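# Pass reception sample tube through window into lab rack

## Task

Robot r1 begins in the lab and r2 in the reception; the connecting door is locked but a service window is open. Get the sample tube that is in the reception fully seated in the green rack on the lab bench, with the rack still on that bench at the end. The tube must never touch the floor, and no robot may tip over or be left leaning. At the end the grippers must be open and the robots backed away, since anything held in place only by a robot does not count.

## Robot and tools

Robots: r1 and r2 are identical Hello Robot Stretch 4 units. Each has an omni-wheel base, a mast with a lift, an arm that telescopes forward, a three-joint wrist (yaw, pitch, roll) and a two-finger gripper. Each is about 1.6 m tall, and its base rim lies within 0.23 m of the base origin. Cameras per robot: <name>_head_camera, <name>_head_left_camera, <name>_head_right_camera and <name>_wrist_camera, with <name> being r1 or r2.

Frames: every robot reports in its own base frame, with the origin on the floor below the base centre, x ahead, y to the left and z up. hand_pose is a point between the open fingertips, given in that frame; its printed value can be somewhat wrong. base_odometry is measured relative to where the base stood when the scene began, heading in radians (-3.142 to 3.142, positive to the left). It counts wheel rotation, so slipping shows up as motion. Where the two robots are relative to each other can only be judged from images, lidar_m and wrist_depth_mm.

execute_actions: the argument actions is a list holding one action (or nothing, which only reports state and images). The action is an object keyed by "r1" and/or "r2". Per robot you may give:
- base: exactly one relative move from where the base currently is: translate_m (metres, -2 to 2, forward positive, no turning), strafe_m (metres sideways, -2 to 2, left positive) or rotate_rad (radians, -3.2 to 3.2, counter-clockwise from above positive).
- joints: absolute targets by name: lift_m 0 to 1.2, arm_m 0 to 0.55 (extension forward), wrist_yaw_rad -1.134 to 4.276 (0 points ahead, positive left, 3.14 stowed backward, above 3.4 the arm may obstruct), wrist_pitch_rad -1.117 to 4.259 (0 level, 1.57 pointing down), wrist_roll_rad -1.117 to 4.259 (positive turns clockwise viewed from behind), gripper_m -0.038 to 0.141 (fingertip gap in metres; negative squeezes tips together). Out-of-range joint targets are clipped and reported; other bad values or unknown keys reject the whole call.
- pace: "slow", "default", "fast" or "max" (base roughly 0.1/0.3/0.4/0.6 m/s, turning 1/2/3/4 rad/s; slower when the lift is high).
- contact_limits: {"arm_m": value from 0 (gentlest) to 0.75}; default 0.5.
- end_of_arm: "enable_torque" alone, to revive wrist or gripper motors that cut out.
All motions in one action start at once; one action lasts at most 15 s. cameras picks which images return (omitted, null or ["all"] for all, [] for none).

wait: seconds from 0 to 10; nothing new is commanded, then state and images come back.
zoom_image: camera plus region [x0, y0, x1, y1] in pixels of that camera's latest full image, at most 504 by 504.
finished_scene: scene is the current scene's integer; it ends the scene for good and reports success.

Reading results: base_status and joint_status tell how each commanded motion ended: "done"; "off_target" (stopped short, may still push); "contact_stop_at_<key>" (hit something; that part may go slack); "limit_stop_at_<name>", including own_body (self-collision, often with gripper pitched up and rolled) and tilt (leaning over 6 degrees, lift, arm and wheels go slack); "time_out"; "torque_fault" (wrist motor went limp, send enable_torque). on_its_own describes things not commanded this call; "held at" shows a held target, not the actual position. If one call reports a stop, later calls in that same reply are skipped. Any part you omit from an action may keep pushing toward its previous target. lidar_m lists 12 distances in metres, 30-degree sectors starting straight ahead and going counter-clockwise (4th left, 7th behind, 10th right); "-" means nothing seen or closer than 0.25 m; glass and thin legs may be missed. wrist_depth_mm is a 7x7 grid of depths (100-2000 mm) from the top left. motor_effort is percent of maximum, peak in brackets, noisy. base_tilt is in degrees, with a fixed offset up to about 1.5. If turned_by_wheels and turned_by_imu disagree by over 0.1 rad, the base probably hit or slipped.

Gripping: command a gap smaller than the object; neither the gripper_m reading nor "done" proves a grasp, though a firm squeeze at gap 0 or more shows as a clear gripper effort change. Fingertips jammed on a surface free up when the lift rises. To unfold at the start, send lift_m 0.4 together with wrist_yaw_rad 0.

Sequence: unfold, let r2 pick up the tube in the reception, bring it to the service window, hand it (or set it down) across to r1, and have r1 insert it fully into the green rack without shifting the rack off the bench. Then open the gripper and back away.

Avoid: letting the tube reach the floor; robots pressing or driving into each other (no state line warns of contact, and even millimetres more after touching is too hard); turning or driving with over 1 kg held and arm_m above 0.2, or pushing hard with a raised gripper, which can tip a robot; knocking the rack; pressing the gripper into things with base or arm moves, which can fault the wrist. Loose objects may occasionally get nudged by outside disturbances, so check images before finishing.

Each tool is called after "Call:" as name(argument=value, ...), one argument or row to a line, values as JSON.

## Session

Call:
execute_actions(
  actions=[],
)

Scene clock: 0.00 s.
r1.base_odometry: x=+0.000 y=+0.000 heading=+0.000 (m, m, rad; r1's odometry frame)
r1.turned_by_wheels: +0.000 (rad since the last result)
r1.turned_by_imu: +0.000 (rad since the last result)
r1.base_tilt: forward=+0.1 right=+0.1 (deg)
r1.lidar_m: 0.80 1.02 1.29 1.32 1.63 3.38 1.17 1.05 3.44 1.05 0.87 0.82
r1.base_status: not commanded
r1.joint_positions: lift_m=+0.155 arm_m=+0.001 wrist_yaw_rad=+3.052 wrist_pitch_rad=-0.018 wrist_roll_rad=-0.002 gripper_m=+0.057
r1.joint_status: not commanded
r1.motor_effort: lift_m=+20 arm_m=+0 wrist_yaw_rad=+0 wrist_pitch_rad=-3 wrist_roll_rad=-1 gripper_m=-1 wheel_0=+0 wheel_1=+0 wheel_2=+0 (%)
r1.hand_pose: x=-0.1075 y=+0.1128 z=+0.3384 quat_wxyz=(+0.045, +0.009, -0.001, +0.999) (m; r1's base frame)
r1.wrist_depth_mm: 133 152 - - - - - / 112 138 - - - - - / 118 138 - - - - - / 135 216 - - - - - / 1863 1863 - - - 1983 1983 / 1205 1098 196 1078 991 1138 1118 / 809 759 854 - 788 778 788
r2.base_odometry: x=+0.000 y=+0.000 heading=+0.000 (m, m, rad; r2's odometry frame)
r2.turned_by_wheels: +0.000 (rad since the last result)
r2.turned_by_imu: +0.000 (rad since the last result)
r2.base_tilt: forward=-0.8 right=-0.1 (deg)
r2.lidar_m: 0.91 0.95 3.31 1.01 0.95 3.35 1.98 1.41 1.33 1.26 0.90 0.88
r2.base_status: not commanded
r2.joint_positions: lift_m=+0.275 arm_m=+0.002 wrist_yaw_rad=+3.118 wrist_pitch_rad=-0.004 wrist_roll_rad=-0.008 gripper_m=+0.057
r2.joint_status: not commanded
r2.motor_effort: lift_m=+21 arm_m=-1 wrist_yaw_rad=-1 wrist_pitch_rad=-8 wrist_roll_rad=+1 gripper_m=-4 wheel_0=+0 wheel_1=+0 wheel_2=-1 (%)
r2.hand_pose: x=-0.1132 y=+0.0942 z=+0.4547 quat_wxyz=(+0.012, +0.002, -0.004, +1.000) (m; r2's base frame)
r2.wrist_depth_mm: - 136 - - - - - / - 136 - - - - - / - 133 232 - - - - / 118 139 - - - - - / 1336 1661 - - 1983 - 1921 / 1366 1499 202 159 1160 1229 1182 / 1042 1025 1060 - 991 891 878
pictures: r1_head_camera, r1_head_left_camera, r1_head_right_camera, r1_wrist_camera, r2_head_camera, r2_head_left_camera, r2_head_right_camera, r2_wrist_camera
Images, in order (width x height): r1_head_camera 420x560, r1_head_left_camera 420x672, r1_head_right_camera 420x672, r1_wrist_camera 616x392, r2_head_camera 420x560, r2_head_left_camera 420x672, r2_head_right_camera 420x672, r2_wrist_camera 616x392.

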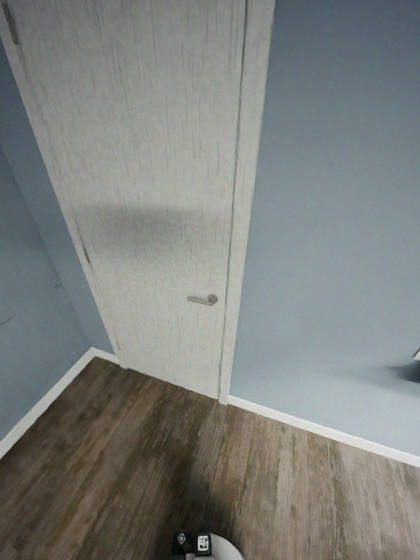

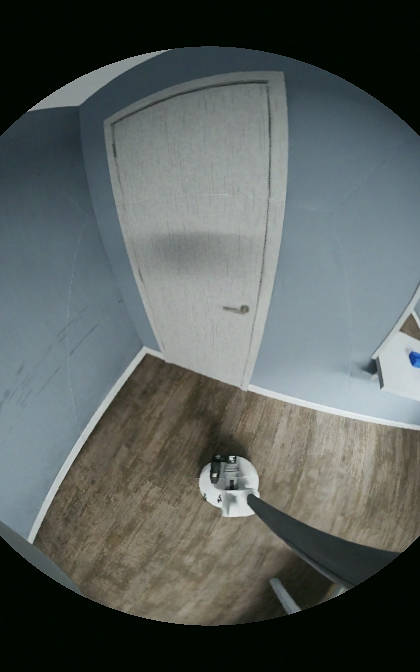

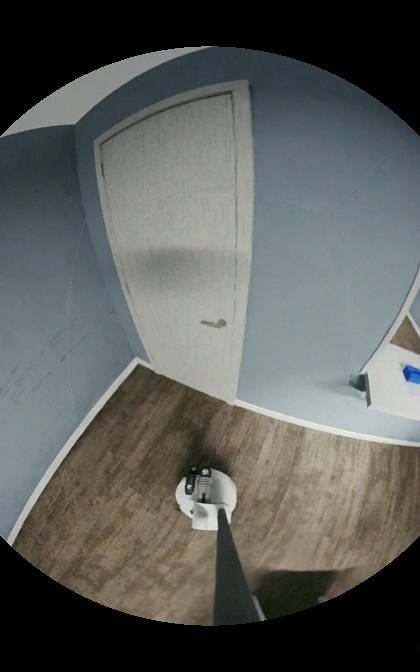

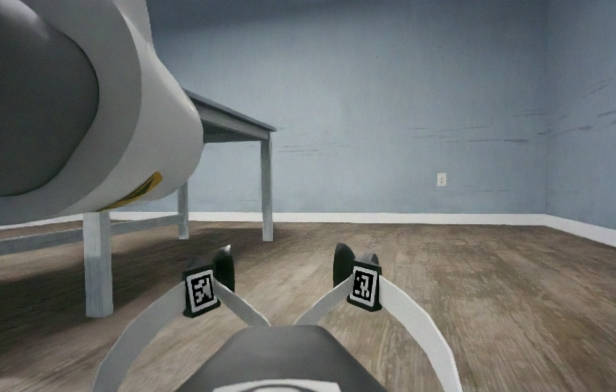

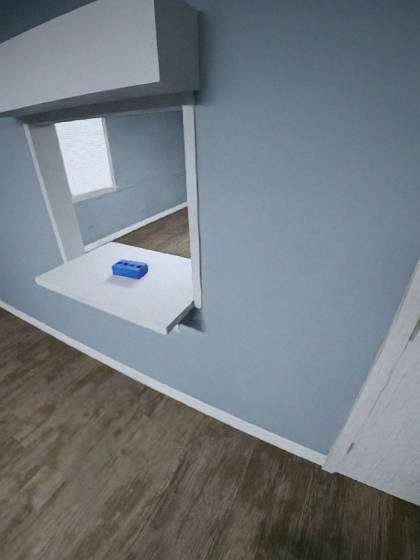

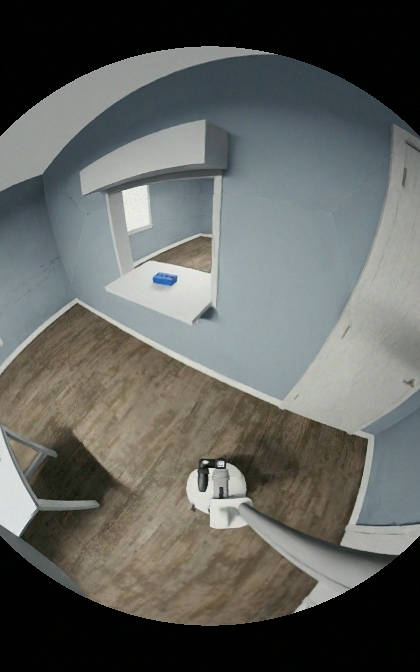

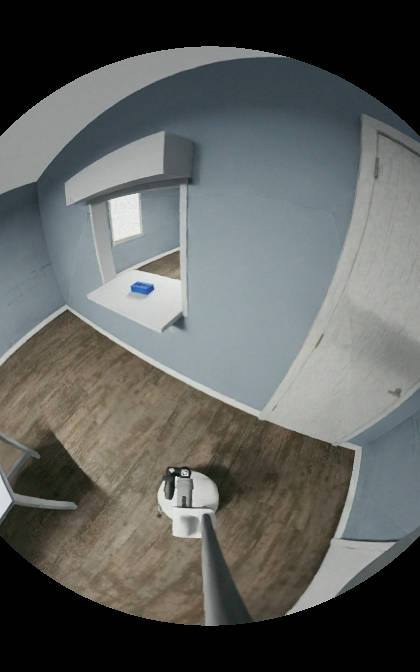

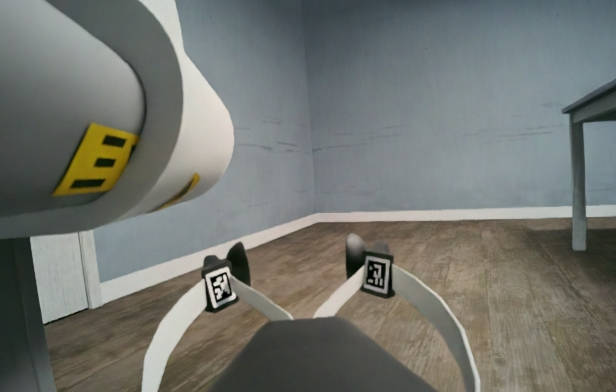

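Call:
execute_actions(
  actions=[
    {"r1":{"base":{"rotate_rad":-2.5},"joints":{"lift_m":0.75,"wrist_yaw_rad":0},"pace":"fast"},"r2":{"base":{"rotate_rad":1.7},"joints":{"lift_m":0.75,"wrist_yaw_rad":0},"pace":"fast"}},
  ],
  cameras=["r1_head_camera","r2_head_camera","r1_wrist_camera","r2_wrist_camera"],
)

Scene clock: 6.70 s.
r1.base_odometry: x=+0.000 y=+0.000 heading=-2.500 (m, m, rad; r1's odometry frame)
r1.turned_by_wheels: -2.500 (rad since the last result)
r1.turned_by_imu: -2.504 (rad since the last result)
r1.base_tilt: forward=+0.1 right=+0.1 (deg)
r1.lidar_m: 1.09 3.40 0.89 0.87 0.80 0.81 1.15 1.29 1.35 1.83 3.45 1.04
r1.base_status: done
r1.joint_positions: lift_m=+0.750 arm_m=+0.001 wrist_yaw_rad=+0.001 wrist_pitch_rad=-0.018 wrist_roll_rad=-0.002 gripper_m=+0.057
r1.joint_status: all done
r1.motor_effort: lift_m=+22(28) arm_m=+0(0) wrist_yaw_rad=-1(4) wrist_pitch_rad=-4(6) wrist_roll_rad=-1(1) gripper_m=-2(2) wheel_0=+1(8) wheel_1=+1(11) wheel_2=+1(13) (%)
r1.hand_pose: x=+0.4605 y=-0.0873 z=+0.9331 quat_wxyz=(+1.000, -0.001, -0.009, +0.000) (m; r1's base frame)
r1.wrist_depth_mm: - - - - - - - / - - - - - - - / - - - - - - - / - - - - - - - / - - - 1366 1160 1118 1576 / - - 196 - 778 - - / - 1983 - - 878 - -
r2.base_odometry: x=+0.000 y=+0.000 heading=+1.700 (m, m, rad; r2's odometry frame)
r2.turned_by_wheels: +1.700 (rad since the last result)
r2.turned_by_imu: +1.674 (rad since the last result)
r2.base_tilt: forward=-0.8 right=+0.0 (deg)
r2.lidar_m: 0.94 0.99 3.35 1.76 1.33 1.31 1.15 0.90 0.90 0.88 1.11 3.36
r2.base_status: done
r2.joint_positions: lift_m=+0.750 arm_m=+0.002 wrist_yaw_rad=+0.000 wrist_pitch_rad=-0.004 wrist_roll_rad=-0.008 gripper_m=+0.057
r2.joint_status: all done
r2.motor_effort: lift_m=+25(28) arm_m=-1(1) wrist_yaw_rad=-2(9) wrist_pitch_rad=-8(9) wrist_roll_rad=+0(0) gripper_m=-5(3) wheel_0=-2(11) wheel_1=-2(11) wheel_2=-3(15) (%)
r2.hand_pose: x=+0.4617 y=-0.0873 z=+0.9291 quat_wxyz=(+1.000, -0.004, -0.002, +0.000) (m; r2's base frame)
r2.wrist_depth_mm: - - - - - - - / - - - - - - - / - - - - - - - / - - - - - - - / 1255 1160 1098 1308 - - - / - 788 203 159 - - - / - 1983 1863 - 1921 1708 1708
pictures: r1_head_camera, r1_wrist_camera, r2_head_camera, r2_wrist_camera
camera_calibration (this result's frames):
r1_wrist_camera: T_world_to_cam=[[-0.0306897, -0.999433, 0.0138409, -0.0963805], [-0.0160197, -0.0133538, -0.999782, 0.983662], [0.999401, -0.0309047, -0.0156008, -0.220627], [0, 0, 0, 1]] pos_world=[0.233295, -0.0900086, 0.98134]
r2_wrist_camera: T_world_to_cam=[[-0.0729985, -0.99295, -0.0933894, 0.0294444], [-0.0626134, 0.0980172, -0.993213, 1.00218], [0.995365, -0.0666556, -0.069327, -0.168778], [0, 0, 0, 1]] pos_world=[0.232894, -0.0802439, 0.986426]
Images, in order (width x height): r1_head_camera 420x560, r1_wrist_camera 616x392, r2_head_camera 420x560, r2_wrist_camera 616x392.

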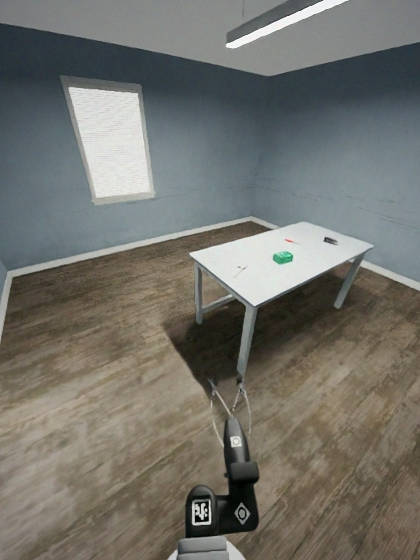

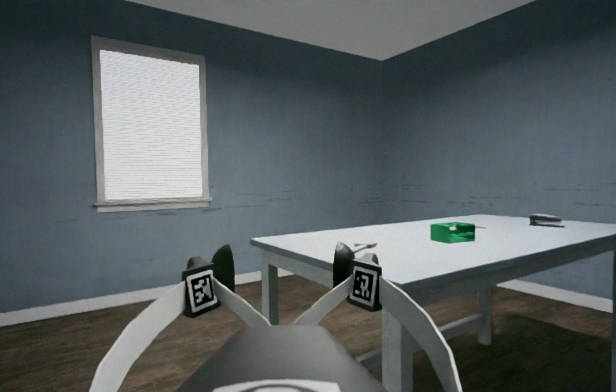

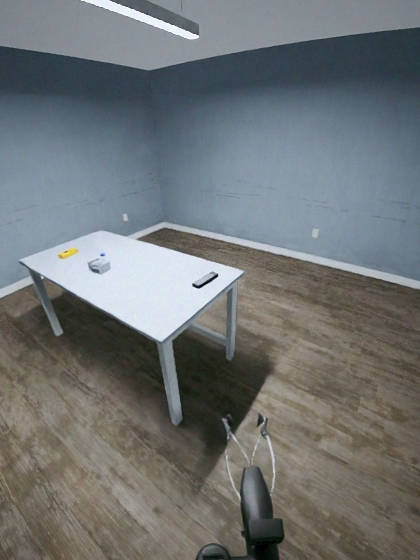

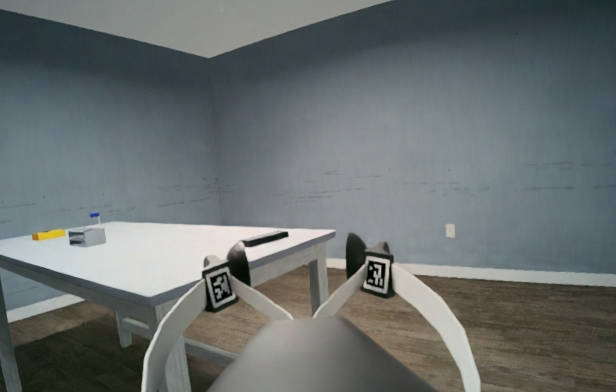

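Call:
execute_actions(
  actions=[
    {"r1":{"base":{"rotate_rad":2.086},"pace":"fast"},"r2":{"base":{"rotate_rad":-0.61},"pace":"fast"}},
  ],
  cameras=[],
)

Call:
execute_actions(
  actions=[
    {"r1":{"base":{"strafe_m":-0.9},"joints":{"lift_m":0.95,"gripper_m":0.1},"pace":"fast"},"r2":{"base":{"strafe_m":1.49},"joints":{"gripper_m":0.1,"arm_m":0.1},"pace":"max"}},
  ],
  cameras=["r1_head_camera","r2_head_camera","r1_wrist_camera","r2_wrist_camera"],
)

Scene clock: 19.07 s.
r1.base_odometry: x=+0.000 y=+0.000 heading=-0.414 (m, m, rad; r1's odometry frame)
r1.turned_by_wheels: +2.086 (rad since the last result)
r1.turned_by_imu: +2.086 (rad since the last result)
r1.base_tilt: forward=+0.1 right=+0.1 (deg)
r1.lidar_m: 0.80 0.81 1.15 1.29 1.34 1.84 3.53 1.04 1.10 3.44 0.92 0.88
r1.base_status: done
r1.joint_positions: lift_m=+0.750 arm_m=+0.001 wrist_yaw_rad=+0.000 wrist_pitch_rad=-0.018 wrist_roll_rad=-0.002 gripper_m=+0.057
r1.joint_status: not commanded
r1.motor_effort: lift_m=+21(22) arm_m=+0(0) wrist_yaw_rad=-1(2) wrist_pitch_rad=-5(3) wrist_roll_rad=-1(1) gripper_m=-1(3) wheel_0=-1(7) wheel_1=-2(9) wheel_2=-1(11) (%)
r1.hand_pose: x=+0.4605 y=-0.0874 z=+0.9332 quat_wxyz=(+1.000, -0.001, -0.009, +0.000) (m; r1's base frame)
r1.wrist_depth_mm: 564 585 603 615 627 640 647 / 574 585 609 615 627 647 647 / 574 585 609 621 627 640 654 / 574 574 615 627 627 640 661 / 580 580 615 627 640 647 661 / 585 580 195 621 640 661 668 / 591 585 627 - 647 661 683
r2.base_odometry: x=+0.000 y=+0.000 heading=+1.091 (m, m, rad; r2's odometry frame)
r2.turned_by_wheels: -0.609 (rad since the last result)
r2.turned_by_imu: -0.600 (rad since the last result)
r2.base_tilt: forward=-0.5 right=-0.3 (deg)
r2.lidar_m: 3.37 0.97 0.96 3.37 1.88 1.39 1.32 1.19 0.91 0.88 0.88 0.98
r2.base_status: done
r2.joint_positions: lift_m=+0.750 arm_m=+0.002 wrist_yaw_rad=+0.000 wrist_pitch_rad=-0.004 wrist_roll_rad=-0.008 gripper_m=+0.057
r2.joint_status: not commanded
r2.motor_effort: lift_m=+25(25) arm_m=-1(1) wrist_yaw_rad=+0(3) wrist_pitch_rad=-8(8) wrist_roll_rad=+1(1) gripper_m=-2(3) wheel_0=+4(12) wheel_1=+4(10) wheel_2=+6(12) (%)
r2.hand_pose: x=+0.4617 y=-0.0875 z=+0.9291 quat_wxyz=(+1.000, -0.004, -0.002, +0.000) (m; r2's base frame)
r2.wrist_depth_mm: - - - - - 1499 - / - - - - - 1537 - / - - - - - 1618 - / - - - - - 1618 1205 / - - - - - 1661 1138 / - - 203 159 - 1576 1182 / 1921 1983 - - 1863 1576 1160
pictures: none
No camera images: the call's "cameras" was empty. Leave "cameras" out to get every camera's image.

Scene clock: 23.80 s.
r1.base_odometry: x=-0.362 y=-0.824 heading=-0.414 (m, m, rad; r1's odometry frame)
r1.turned_by_wheels: +0.000 (rad since the last result)
r1.turned_by_imu: -0.002 (rad since the last result)
r1.base_tilt: forward=+0.0 right=+0.1 (deg)
r1.lidar_m: 0.62 0.62 1.22 2.18 2.28 3.04 0.74 0.77 2.66 2.55 1.25 0.67
r1.base_status: done
r1.joint_positions: lift_m=+0.950 arm_m=+0.001 wrist_yaw_rad=+0.000 wrist_pitch_rad=-0.018 wrist_roll_rad=-0.002 gripper_m=+0.100
r1.joint_status: all done
r1.motor_effort: lift_m=+21(26) arm_m=+0(0) wrist_yaw_rad=-2(0) wrist_pitch_rad=-5(6) wrist_roll_rad=+0(1) gripper_m=-1(1) wheel_0=+0(11) wheel_1=+0(11) wheel_2=+0(1) (%)
r1.hand_pose: x=+0.4605 y=-0.0874 z=+1.1332 quat_wxyz=(+1.000, -0.001, -0.009, +0.000) (m; r1's base frame)
r1.wrist_depth_mm: 597 - - - - - 723 / 615 - - - - - 715 / 609 - - - - - 715 / 615 - - - - - 723 / 621 - - - - - 732 / 615 723 759 691 691 866 723 / 621 591 676 - 621 615 603
r2.base_odometry: x=-1.322 y=+0.688 heading=+1.091 (m, m, rad; r2's odometry frame)
r2.turned_by_wheels: +0.000 (rad since the last result)
r2.turned_by_imu: +0.003 (rad since the last result)
r2.base_tilt: forward=-0.5 right=-0.4 (deg)
r2.lidar_m: 0.61 0.67 0.96 1.89 1.81 1.35 1.31 1.38 1.95 2.31 0.92 0.66
r2.base_status: done
r2.joint_positions: lift_m=+0.750 arm_m=+0.099 wrist_yaw_rad=+0.000 wrist_pitch_rad=-0.005 wrist_roll_rad=-0.008 gripper_m=+0.100
r2.joint_status: all done
r2.motor_effort: lift_m=+26(25) arm_m=+5(6) wrist_yaw_rad=+0(0) wrist_pitch_rad=-8(8) wrist_roll_rad=+0(0) gripper_m=-1(2) wheel_0=+0(15) wheel_1=+0(15) wheel_2=+0(3) (%)
r2.hand_pose: x=+0.5586 y=-0.0874 z=+0.9291 quat_wxyz=(+1.000, -0.004, -0.002, +0.000) (m; r2's base frame)
r2.wrist_depth_mm: - - - - - - - / - - - - - - - / - - - - - - - / - - - - - - - / - - 946 991 768 854 809 / 647 580 521 157 517 512 500 / 459 430 455 - 418 389 379
pictures: r1_head_camera, r1_wrist_camera, r2_head_camera, r2_wrist_camera
camera_calibration (this result's frames):
r1_wrist_camera: T_world_to_cam=[[-0.0310177, -0.999423, 0.013839, -0.0990904], [-0.0159885, -0.0133477, -0.999783, 1.18366], [0.999391, -0.0312322, -0.0155653, -0.217553], [0, 0, 0, 1]] pos_world=[0.233272, -0.0900287, 1.18139]
r2_wrist_camera: T_world_to_cam=[[-0.0732383, -0.992932, -0.0933928, 0.0365867], [-0.0625405, 0.0980325, -0.993216, 1.00826], [0.995352, -0.0669006, -0.0692782, -0.265241], [0, 0, 0, 1]] pos_world=[0.329744, -0.0802586, 0.986459]
Images, in order (width x height): r1_head_camera 420x560, r1_wrist_camera 616x392, r2_head_camera 420x560, r2_wrist_camera 616x392.

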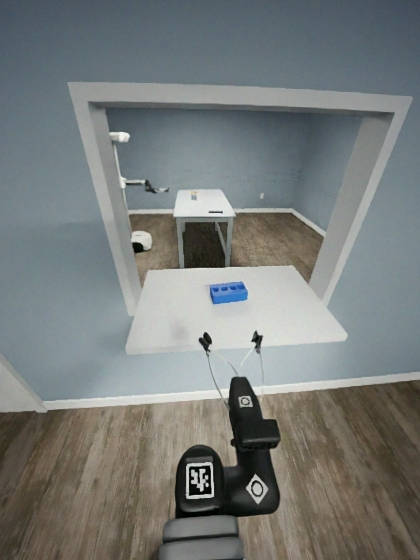

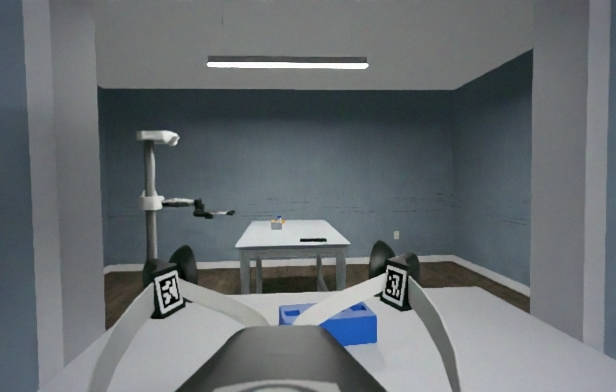

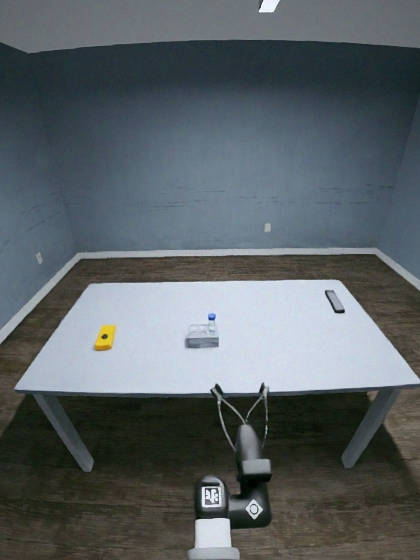

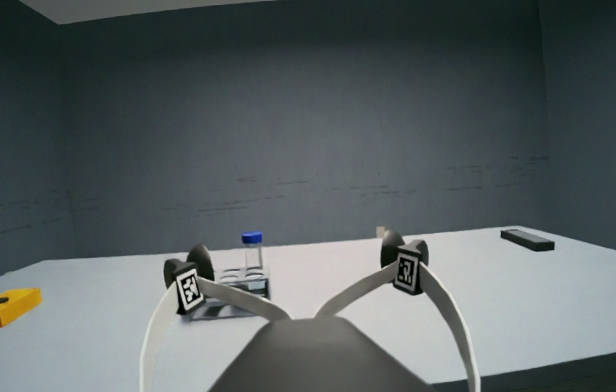

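Call:
execute_actions(
  actions=[
    {"r1":{"base":{"strafe_m":-0.07},"joints":{"lift_m":1.02,"wrist_pitch_rad":0.5,"arm_m":0.12}},"r2":{"base":{"strafe_m":0.062},"joints":{"wrist_pitch_rad":0.5,"lift_m":0.84,"arm_m":0.36}}},
  ],
  cameras=["r2_head_camera","r1_wrist_camera","r2_wrist_camera"],
)

Scene clock: 33.23 s.
r1.base_odometry: x=-0.390 y=-0.888 heading=-0.414 (m, m, rad; r1's odometry frame)
r1.turned_by_wheels: +0.000 (rad since the last result)
r1.turned_by_imu: -0.002 (rad since the last result)
r1.base_tilt: forward=+0.1 right=+0.1 (deg)
r1.lidar_m: 0.63 0.64 1.17 2.26 2.32 0.79 0.73 0.77 2.63 2.46 1.25 0.67
r1.base_status: done
r1.joint_positions: lift_m=+1.020 arm_m=+0.119 wrist_yaw_rad=+0.000 wrist_pitch_rad=+0.502 wrist_roll_rad=-0.002 gripper_m=+0.100
r1.joint_status: all done
r1.motor_effort: lift_m=+22(22) arm_m=+8(9) wrist_yaw_rad=+0(1) wrist_pitch_rad=-2(4) wrist_roll_rad=-1(1) gripper_m=+0(0) wheel_0=+0(8) wheel_1=+0(9) wheel_2=+0(1) (%)
r1.hand_pose: x=+0.5425 y=-0.0874 z=+1.0593 quat_wxyz=(+0.969, -0.001, +0.248, +0.000) (m; r1's base frame)
r1.wrist_depth_mm: - - - - - - - / - - - - - - 627 / - 842 831 842 854 917 621 / 621 640 615 615 634 647 634 / 508 504 512 512 517 521 521 / 424 402 415 433 427 449 455 / 788 798 609 - 878 904 931
r2.base_odometry: x=-1.377 y=+0.717 heading=+1.091 (m, m, rad; r2's odometry frame)
r2.turned_by_wheels: +0.000 (rad since the last result)
r2.turned_by_imu: +0.000 (rad since the last result)
r2.base_tilt: forward=-0.6 right=-0.1 (deg)
r2.lidar_m: 0.63 0.67 1.89 1.83 1.84 1.37 1.31 1.39 1.93 2.34 0.94 0.65
r2.base_status: done
r2.joint_positions: lift_m=+0.840 arm_m=+0.359 wrist_yaw_rad=+0.000 wrist_pitch_rad=+0.502 wrist_roll_rad=-0.008 gripper_m=+0.100
r2.joint_status: all done
r2.motor_effort: lift_m=+26(28) arm_m=+5(5) wrist_yaw_rad=+0(1) wrist_pitch_rad=-7(7) wrist_roll_rad=+0(0) gripper_m=-2(1) wheel_0=-1(11) wheel_1=+0(12) wheel_2=+0(0) (%)
r2.hand_pose: x=+0.7830 y=-0.0874 z=+0.8790 quat_wxyz=(+0.969, -0.004, +0.248, +0.001) (m; r2's base frame)
r2.wrist_depth_mm: - - - - - - - / - - - - - - - / 723 699 668 661 647 640 634 / 535 521 492 462 496 488 480 / 418 418 364 389 377 394 389 / 345 336 324 157 327 329 324 / 301 294 304 - 297 289 -
pictures: r1_wrist_camera, r2_head_camera, r2_wrist_camera
camera_calibration (this result's frames):
r1_wrist_camera: T_world_to_cam=[[-0.0202622, -0.999416, 0.0275023, -0.115897], [-0.509966, -0.0133292, -0.860091, 1.23113], [0.859956, -0.0314526, -0.509398, 0.298103], [0, 0, 0, 1]] pos_world=[0.369128, -0.090043, 1.21392]
r2_wrist_camera: T_world_to_cam=[[-0.109254, -0.992945, -0.0460882, 0.0349741], [-0.536576, 0.097943, -0.838149, 1.2073], [0.83675, -0.0668416, -0.543491, 0.0489212], [0, 0, 0, 1]] pos_world=[0.610696, -0.0802497, 1.0401]
Images, in order (width x height): r1_wrist_camera 616x392, r2_head_camera 420x560, r2_wrist_camera 616x392.

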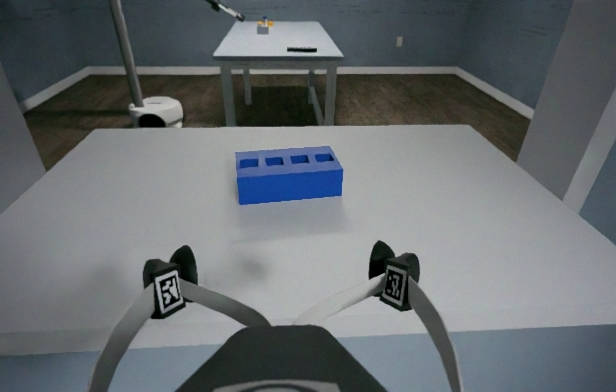

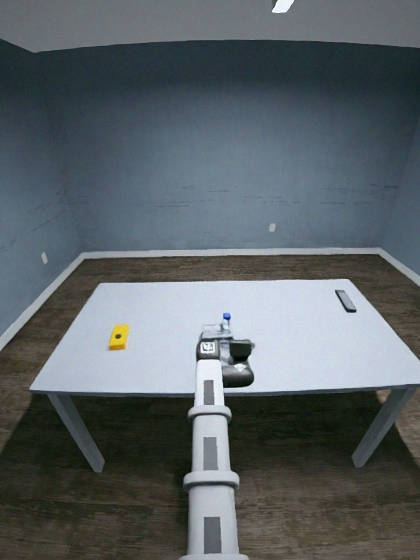

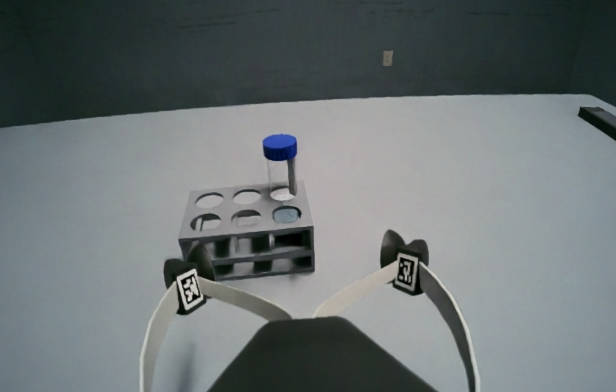

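Call:
execute_actions(
  actions=[
    {"r2":{"base":{"translate_m":0.135},"joints":{"gripper_m":0.07}}},
  ],
  cameras=["r2_wrist_camera","r1_wrist_camera"],
)

Call:
zoom_image(
  camera="r1_wrist_camera",
  region=[220,0,310,50],
)

Scene clock: 41.40 s.
r1.base_odometry: x=-0.390 y=-0.888 heading=-0.414 (m, m, rad; r1's odometry frame)
r1.turned_by_wheels: +0.000 (rad since the last result)
r1.turned_by_imu: -0.001 (rad since the last result)
r1.base_tilt: forward=+0.0 right=+0.1 (deg)
r1.lidar_m: 0.61 0.65 1.23 2.25 2.34 0.77 0.74 0.77 2.61 2.48 1.26 0.67
r1.base_status: not commanded
r1.joint_positions: lift_m=+1.020 arm_m=+0.119 wrist_yaw_rad=+0.000 wrist_pitch_rad=+0.502 wrist_roll_rad=-0.002 gripper_m=+0.100
r1.joint_status: not commanded
r1.motor_effort: lift_m=+22(22) arm_m=+8(8) wrist_yaw_rad=+0(2) wrist_pitch_rad=-4(2) wrist_roll_rad=-1(1) gripper_m=+0(0) wheel_0=+0(0) wheel_1=+0(0) wheel_2=+0(0) (%)
r1.hand_pose: x=+0.5425 y=-0.0874 z=+1.0593 quat_wxyz=(+0.969, -0.001, +0.248, +0.000) (m; r1's base frame)
r1.wrist_depth_mm: - - - - - - - / - - - - - - 621 / - 842 831 842 854 917 627 / 621 640 609 609 647 647 640 / 504 508 512 517 517 521 525 / 421 402 410 430 430 445 455 / 788 798 609 - 866 904 931
r2.base_odometry: x=-1.314 y=+0.837 heading=+1.091 (m, m, rad; r2's odometry frame)
r2.turned_by_wheels: +0.000 (rad since the last result)
r2.turned_by_imu: +0.000 (rad since the last result)
r2.base_tilt: forward=-0.7 right=-0.1 (deg)
r2.lidar_m: 0.50 0.53 0.79 1.82 1.91 1.49 1.44 1.51 2.10 2.31 0.73 0.52
r2.base_status: done
r2.joint_positions: lift_m=+0.840 arm_m=+0.359 wrist_yaw_rad=+0.000 wrist_pitch_rad=+0.502 wrist_roll_rad=-0.008 gripper_m=+0.070
r2.joint_status: all done
r2.motor_effort: lift_m=+26(26) arm_m=+4(5) wrist_yaw_rad=-1(3) wrist_pitch_rad=-7(7) wrist_roll_rad=+0(1) gripper_m=-2(4) wheel_0=+4(8) wheel_1=+3(9) wheel_2=-4(14) (%)
r2.hand_pose: x=+0.7830 y=-0.0874 z=+0.8790 quat_wxyz=(+0.969, -0.004, +0.248, +0.001) (m; r2's base frame)
r2.wrist_depth_mm: - - - - - - - / - - - - - - - / - 699 676 654 647 640 640 / 535 521 512 504 496 492 484 / 421 418 413 377 375 397 392 / 347 334 253 156 320 330 325 / 301 294 245 - 296 286 -
pictures: r1_wrist_camera, r2_wrist_camera
camera_calibration (this result's frames):
r1_wrist_camera: T_world_to_cam=[[-0.0202622, -0.999416, 0.0275023, -0.115897], [-0.509966, -0.0133292, -0.860091, 1.23113], [0.859956, -0.0314526, -0.509398, 0.298104], [0, 0, 0, 1]] pos_world=[0.369128, -0.090043, 1.21392]
r2_wrist_camera: T_world_to_cam=[[-0.109281, -0.992942, -0.0460881, 0.0349916], [-0.536575, 0.0979573, -0.838148, 1.20732], [0.836747, -0.0668636, -0.543493, 0.0488978], [0, 0, 0, 1]] pos_world=[0.610727, -0.0802518, 1.0401]
Images, in order (width x height): r1_wrist_camera 616x392, r2_wrist_camera 616x392.

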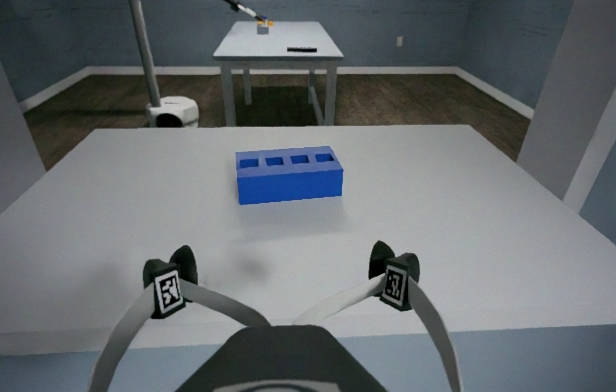

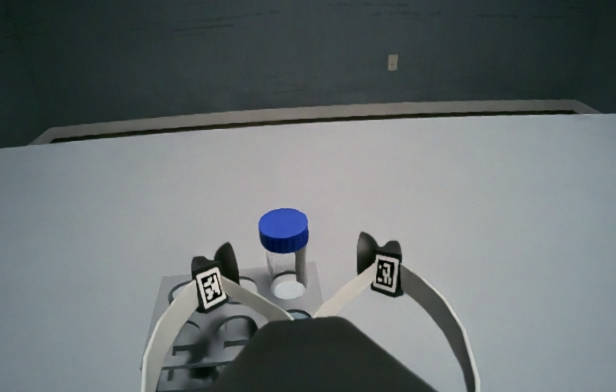

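Region (220, 0, 310, 50) of r1_wrist_camera's 616x392 image, scaled by 5.600.

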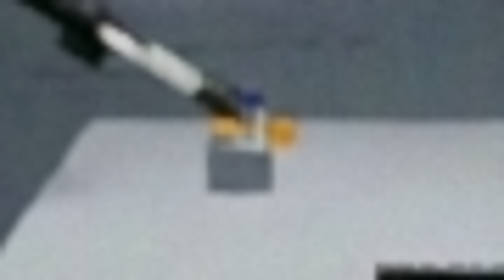

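Call:
execute_actions(
  actions=[
    {"r2":{"base":{"strafe_m":0.006},"joints":{"arm_m":0.39,"lift_m":0.836,"gripper_m":0.055}}},
  ],
  cameras=["r2_wrist_camera","r1_wrist_camera"],
)

Call:
zoom_image(
  camera="r1_wrist_camera",
  region=[220,0,310,50],
)

Scene clock: 46.53 s.
r1.base_odometry: x=-0.390 y=-0.888 heading=-0.414 (m, m, rad; r1's odometry frame)
r1.turned_by_wheels: +0.000 (rad since the last result)
r1.turned_by_imu: -0.001 (rad since the last result)
r1.base_tilt: forward=+0.1 right=+0.1 (deg)
r1.lidar_m: 0.62 0.67 1.18 2.25 2.32 0.77 0.72 0.77 2.59 2.48 1.25 0.69
r1.base_status: not commanded
r1.joint_positions: lift_m=+1.020 arm_m=+0.119 wrist_yaw_rad=+0.000 wrist_pitch_rad=+0.502 wrist_roll_rad=-0.002 gripper_m=+0.100
r1.joint_status: not commanded
r1.motor_effort: lift_m=+22(22) arm_m=+8(8) wrist_yaw_rad=+1(0) wrist_pitch_rad=-1(1) wrist_roll_rad=-1(1) gripper_m=+0(0) wheel_0=+0(0) wheel_1=+0(0) wheel_2=+0(0) (%)
r1.hand_pose: x=+0.5425 y=-0.0874 z=+1.0593 quat_wxyz=(+0.969, -0.001, +0.248, +0.000) (m; r1's base frame)
r1.wrist_depth_mm: - - - - - - - / - - - - - - 634 / - 842 831 866 866 904 627 / 621 634 609 609 647 661 640 / 504 512 508 512 521 517 521 / 424 404 413 427 430 449 452 / 788 788 609 - 878 891 946
r2.base_odometry: x=-1.320 y=+0.839 heading=+1.091 (m, m, rad; r2's odometry frame)
r2.turned_by_wheels: +0.000 (rad since the last result)
r2.turned_by_imu: +0.000 (rad since the last result)
r2.base_tilt: forward=-0.4 right=-0.2 (deg)
r2.lidar_m: 0.51 0.54 0.76 1.81 1.90 1.51 1.45 1.52 2.12 2.30 0.74 0.51
r2.base_status: done
r2.joint_positions: lift_m=+0.836 arm_m=+0.389 wrist_yaw_rad=+0.000 wrist_pitch_rad=+0.502 wrist_roll_rad=-0.008 gripper_m=+0.055
r2.joint_status: all done
r2.motor_effort: lift_m=+15(24) arm_m=+5(5) wrist_yaw_rad=-2(0) wrist_pitch_rad=-7(7) wrist_roll_rad=-1(0) gripper_m=-3(4) wheel_0=-1(8) wheel_1=+3(10) wheel_2=+0(1) (%)
r2.hand_pose: x=+0.8130 y=-0.0874 z=+0.8758 quat_wxyz=(+0.969, -0.004, +0.248, +0.001) (m; r2's base frame)
r2.wrist_depth_mm: - - - - - - - / - - - - - - - / - - 661 647 634 627 634 / 521 517 508 500 492 488 477 / 415 413 410 232 384 394 384 / 342 342 202 175 314 327 322 / 298 290 240 - 293 279 -
pictures: r1_wrist_camera, r2_wrist_camera
camera_calibration (this result's frames):
r1_wrist_camera: T_world_to_cam=[[-0.0202622, -0.999416, 0.0275022, -0.115897], [-0.509966, -0.0133291, -0.860091, 1.23113], [0.859956, -0.0314526, -0.509398, 0.298103], [0, 0, 0, 1]] pos_world=[0.369128, -0.090043, 1.21392]
r2_wrist_camera: T_world_to_cam=[[-0.109319, -0.992938, -0.0460797, 0.0381343], [-0.536637, 0.0979763, -0.838106, 1.22077], [0.836702, -0.066893, -0.543558, 0.0222247], [0, 0, 0, 1]] pos_world=[0.640683, -0.0802546, 1.03697]
Images, in order (width x height): r1_wrist_camera 616x392, r2_wrist_camera 616x392.

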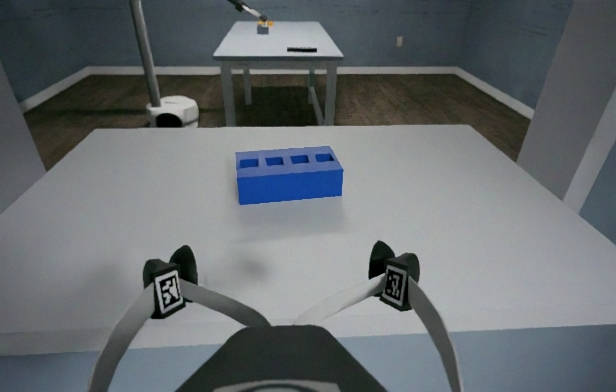

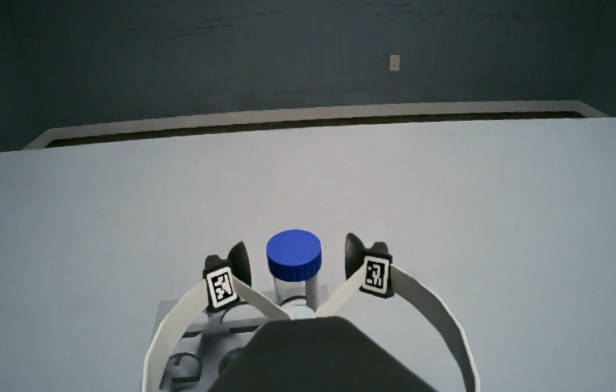

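Region (220, 0, 310, 50) of r1_wrist_camera's 616x392 image, scaled by 5.600.

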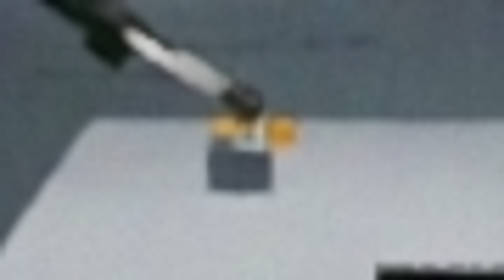

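Call:
execute_actions(
  actions=[
    {"r2":{"joints":{"arm_m":0.399,"lift_m":0.832,"gripper_m":0.04}}},
  ],
  cameras=[],
)

Call:
execute_actions(
  actions=[
    {"r2":{"joints":{"gripper_m":0.008}}},
  ],
  cameras=["r2_wrist_camera"],
)

Call:
execute_actions(
  actions=[
    {"r2":{"joints":{"lift_m":0.93}},"r1":{"joints":{"wrist_pitch_rad":0.3}}},
  ],
  cameras=["r2_wrist_camera","r1_wrist_camera"],
)

Call:
zoom_image(
  camera="r1_wrist_camera",
  region=[220,60,310,130],
)

Scene clock: 57.97 s.
r1.base_odometry: x=-0.390 y=-0.888 heading=-0.414 (m, m, rad; r1's odometry frame)
r1.turned_by_wheels: +0.000 (rad since the last result)
r1.turned_by_imu: -0.001 (rad since the last result)
r1.base_tilt: forward=+0.1 right=+0.1 (deg)
r1.lidar_m: 0.63 0.64 1.20 2.26 2.35 0.77 0.72 0.80 2.61 2.49 1.27 0.67
r1.base_status: not commanded
r1.joint_positions: lift_m=+1.020 arm_m=+0.119 wrist_yaw_rad=+0.000 wrist_pitch_rad=+0.502 wrist_roll_rad=-0.002 gripper_m=+0.100
r1.joint_status: not commanded
r1.motor_effort: lift_m=+22(23) arm_m=+8(8) wrist_yaw_rad=+0(0) wrist_pitch_rad=-3(1) wrist_roll_rad=-1(1) gripper_m=+0(0) wheel_0=+0(0) wheel_1=+0(0) wheel_2=+0(0) (%)
r1.hand_pose: x=+0.5425 y=-0.0874 z=+1.0593 quat_wxyz=(+0.969, -0.001, +0.248, +0.000) (m; r1's base frame)
r1.wrist_depth_mm: - - - - - - - / - - - - - - 634 / - 842 842 854 854 931 621 / 621 627 615 609 654 654 634 / 504 508 512 512 512 517 521 / 424 404 415 427 421 449 455 / 778 798 609 - 854 917 931
r2.base_odometry: x=-1.320 y=+0.839 heading=+1.091 (m, m, rad; r2's odometry frame)
r2.turned_by_wheels: +0.000 (rad since the last result)
r2.turned_by_imu: +0.000 (rad since the last result)
r2.base_tilt: forward=-0.7 right=-0.2 (deg)
r2.lidar_m: 0.51 0.54 0.77 1.82 1.89 1.52 1.45 1.51 2.10 2.31 0.74 0.51
r2.base_status: not commanded
r2.joint_positions: lift_m=+0.832 arm_m=+0.398 wrist_yaw_rad=+0.000 wrist_pitch_rad=+0.502 wrist_roll_rad=-0.008 gripper_m=+0.040
r2.joint_status: all done
r2.motor_effort: lift_m=+15(15) arm_m=+5(5) wrist_yaw_rad=+0(0) wrist_pitch_rad=-7(7) wrist_roll_rad=-1(0) gripper_m=-2(6) wheel_0=-1(1) wheel_1=+3(4) wheel_2=+0(0) (%)
r2.hand_pose: x=+0.8220 y=-0.0874 z=+0.8718 quat_wxyz=(+0.969, -0.004, +0.248, +0.001) (m; r2's base frame)
r2.wrist_depth_mm: - - - - - - - / - - - - - - - / - - 654 640 634 627 621 / 517 512 500 492 484 480 469 / 410 407 404 220 392 387 382 / 336 338 199 166 203 324 317 / 293 286 229 - 289 277 -
pictures: none
No camera images: the call's "cameras" was empty. Leave "cameras" out to get every camera's image.

Scene clock: 59.07 s.
r1.base_odometry: x=-0.390 y=-0.888 heading=-0.414 (m, m, rad; r1's odometry frame)
r1.turned_by_wheels: +0.000 (rad since the last result)
r1.turned_by_imu: +0.000 (rad since the last result)
r1.base_tilt: forward=+0.1 right=+0.1 (deg)
r1.lidar_m: 0.61 0.64 1.18 2.25 2.31 0.77 0.72 0.78 2.60 2.48 1.28 0.67
r1.base_status: not commanded
r1.joint_positions: lift_m=+1.020 arm_m=+0.119 wrist_yaw_rad=+0.000 wrist_pitch_rad=+0.502 wrist_roll_rad=-0.002 gripper_m=+0.100
r1.joint_status: not commanded
r1.motor_effort: lift_m=+22(22) arm_m=+8(8) wrist_yaw_rad=-2(1) wrist_pitch_rad=-1(3) wrist_roll_rad=-1(1) gripper_m=+0(1) wheel_0=+0(0) wheel_1=+0(0) wheel_2=+0(0) (%)
r1.hand_pose: x=+0.5425 y=-0.0874 z=+1.0593 quat_wxyz=(+0.969, -0.001, +0.248, +0.000) (m; r1's base frame)
r1.wrist_depth_mm: - - - - - - - / - - - - - - 627 / - 831 831 854 866 917 621 / 621 627 609 603 654 654 640 / 508 504 512 512 517 521 525 / 427 404 410 430 427 449 459 / 778 788 603 - 866 904 960
r2.base_odometry: x=-1.320 y=+0.839 heading=+1.091 (m, m, rad; r2's odometry frame)
r2.turned_by_wheels: +0.000 (rad since the last result)
r2.turned_by_imu: +0.000 (rad since the last result)
r2.base_tilt: forward=-0.7 right=-0.1 (deg)
r2.lidar_m: 0.50 0.53 0.77 1.81 1.90 1.51 1.44 1.53 2.09 2.31 0.75 0.54
r2.base_status: not commanded
r2.joint_positions: lift_m=+0.832 arm_m=+0.398 wrist_yaw_rad=+0.000 wrist_pitch_rad=+0.502 wrist_roll_rad=-0.008 gripper_m=+0.008
r2.joint_status: all done
r2.motor_effort: lift_m=+15(15) arm_m=+5(5) wrist_yaw_rad=+0(1) wrist_pitch_rad=-8(7) wrist_roll_rad=+1(1) gripper_m=-16(17) wheel_0=+0(0) wheel_1=+3(3) wheel_2=+0(0) (%)
r2.hand_pose: x=+0.8219 y=-0.0874 z=+0.8718 quat_wxyz=(+0.969, -0.004, +0.248, +0.001) (m; r2's base frame)
r2.wrist_depth_mm: - - - - - - - / - - - - - - - / - - 654 647 634 615 621 / 517 508 500 488 484 477 469 / 410 407 404 213 394 384 382 / 338 338 191 201 306 319 317 / 294 277 229 - 290 277 -
pictures: r2_wrist_camera
camera_calibration (this result's frames):
r2_wrist_camera: T_world_to_cam=[[-0.109367, -0.992933, -0.0460678, 0.038949], [-0.536723, 0.0979991, -0.838048, 1.22224], [0.83664, -0.0669287, -0.543648, 0.0126477], [0, 0, 0, 1]] pos_world=[0.649682, -0.0802581, 1.03296]
Images, in order (width x height): r2_wrist_camera 616x392.

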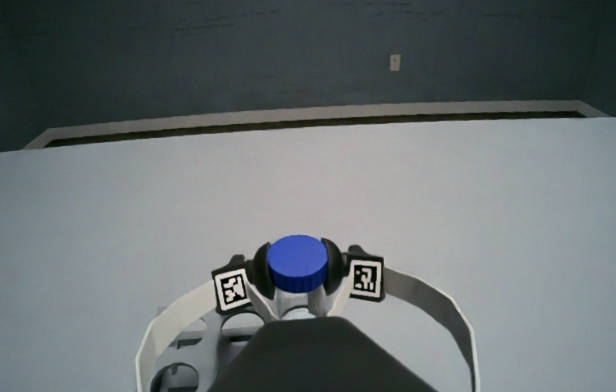

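Scene clock: 60.50 s.
r1.base_odometry: x=-0.390 y=-0.888 heading=-0.414 (m, m, rad; r1's odometry frame)
r1.turned_by_wheels: +0.000 (rad since the last result)
r1.turned_by_imu: +0.000 (rad since the last result)
r1.base_tilt: forward=+0.1 right=+0.1 (deg)
r1.lidar_m: 0.62 0.63 1.17 2.23 2.33 0.76 0.73 0.79 2.59 2.49 1.27 0.67
r1.base_status: not commanded
r1.joint_positions: lift_m=+1.020 arm_m=+0.119 wrist_yaw_rad=+0.000 wrist_pitch_rad=+0.302 wrist_roll_rad=-0.002 gripper_m=+0.100
r1.joint_status: all done
r1.motor_effort: lift_m=+22(22) arm_m=+8(8) wrist_yaw_rad=+0(1) wrist_pitch_rad=-6(9) wrist_roll_rad=-1(1) gripper_m=+0(0) wheel_0=+0(0) wheel_1=+0(1) wheel_2=+0(0) (%)
r1.hand_pose: x=+0.5649 y=-0.0874 z=+1.1121 quat_wxyz=(+0.989, -0.001, +0.151, +0.000) (m; r1's base frame)
r1.wrist_depth_mm: - - - - - - 627 / - - - - - - 621 / - - - - - - 627 / - - - - - - 627 / 640 723 676 627 723 723 640 / 559 504 508 535 508 559 559 / 452 439 469 - 459 452 455
r2.base_odometry: x=-1.320 y=+0.839 heading=+1.091 (m, m, rad; r2's odometry frame)
r2.turned_by_wheels: +0.000 (rad since the last result)
r2.turned_by_imu: +0.000 (rad since the last result)
r2.base_tilt: forward=-0.6 right=-0.1 (deg)
r2.lidar_m: 0.49 0.55 0.77 1.82 1.92 1.49 1.45 1.54 2.10 2.31 0.73 0.55
r2.base_status: not commanded
r2.joint_positions: lift_m=+0.930 arm_m=+0.398 wrist_yaw_rad=+0.000 wrist_pitch_rad=+0.502 wrist_roll_rad=-0.008 gripper_m=+0.008
r2.joint_status: all done
r2.motor_effort: lift_m=+26(27) arm_m=+5(4) wrist_yaw_rad=-2(1) wrist_pitch_rad=-8(8) wrist_roll_rad=-1(1) gripper_m=-14(17) wheel_0=-1(1) wheel_1=+3(4) wheel_2=+0(0) (%)
r2.hand_pose: x=+0.8219 y=-0.0874 z=+0.9688 quat_wxyz=(+0.969, -0.004, +0.249, +0.001) (m; r2's base frame)
r2.wrist_depth_mm: - - - - - - - / - - - - - - - / - - - - - - - / 715 699 683 676 661 647 647 / 559 559 554 213 535 525 517 / 459 459 192 201 418 433 433 / 402 392 404 - 394 379 379
pictures: r1_wrist_camera, r2_wrist_camera
camera_calibration (this result's frames):
r1_wrist_camera: T_world_to_cam=[[-0.0253034, -0.999416, 0.0229558, -0.10899], [-0.329725, -0.0133345, -0.943983, 1.27945], [0.943738, -0.0314551, -0.329195, 0.0579447], [0, 0, 0, 1]] pos_world=[0.364423, -0.0900429, 1.22935]
r2_wrist_camera: T_world_to_cam=[[-0.109373, -0.992933, -0.0460521, 0.0434083], [-0.536843, 0.097999, -0.837971, 1.30359], [0.836562, -0.0669286, -0.543768, 0.0656061], [0, 0, 0, 1]] pos_world=[0.649688, -0.080258, 1.13004]
Images, in order (width x height): r1_wrist_camera 616x392, r2_wrist_camera 616x392.

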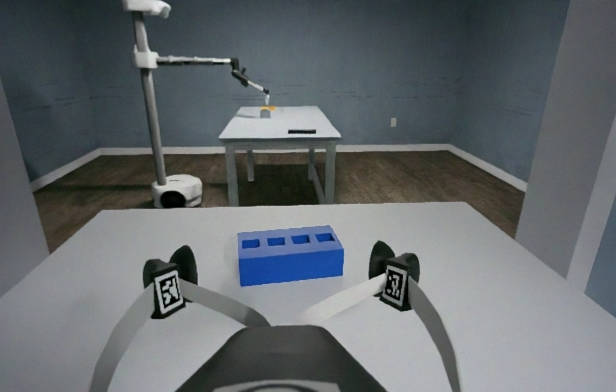

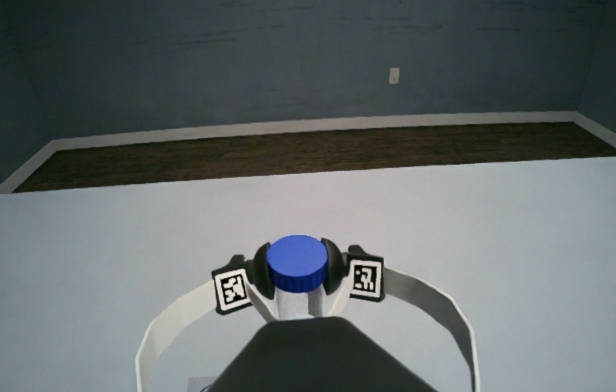

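Region (220, 60, 310, 130) of r1_wrist_camera's 616x392 image, scaled by 5.600.

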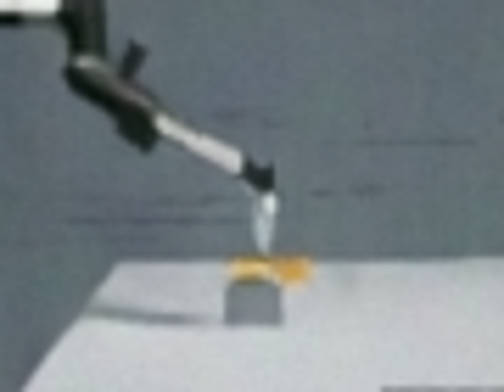

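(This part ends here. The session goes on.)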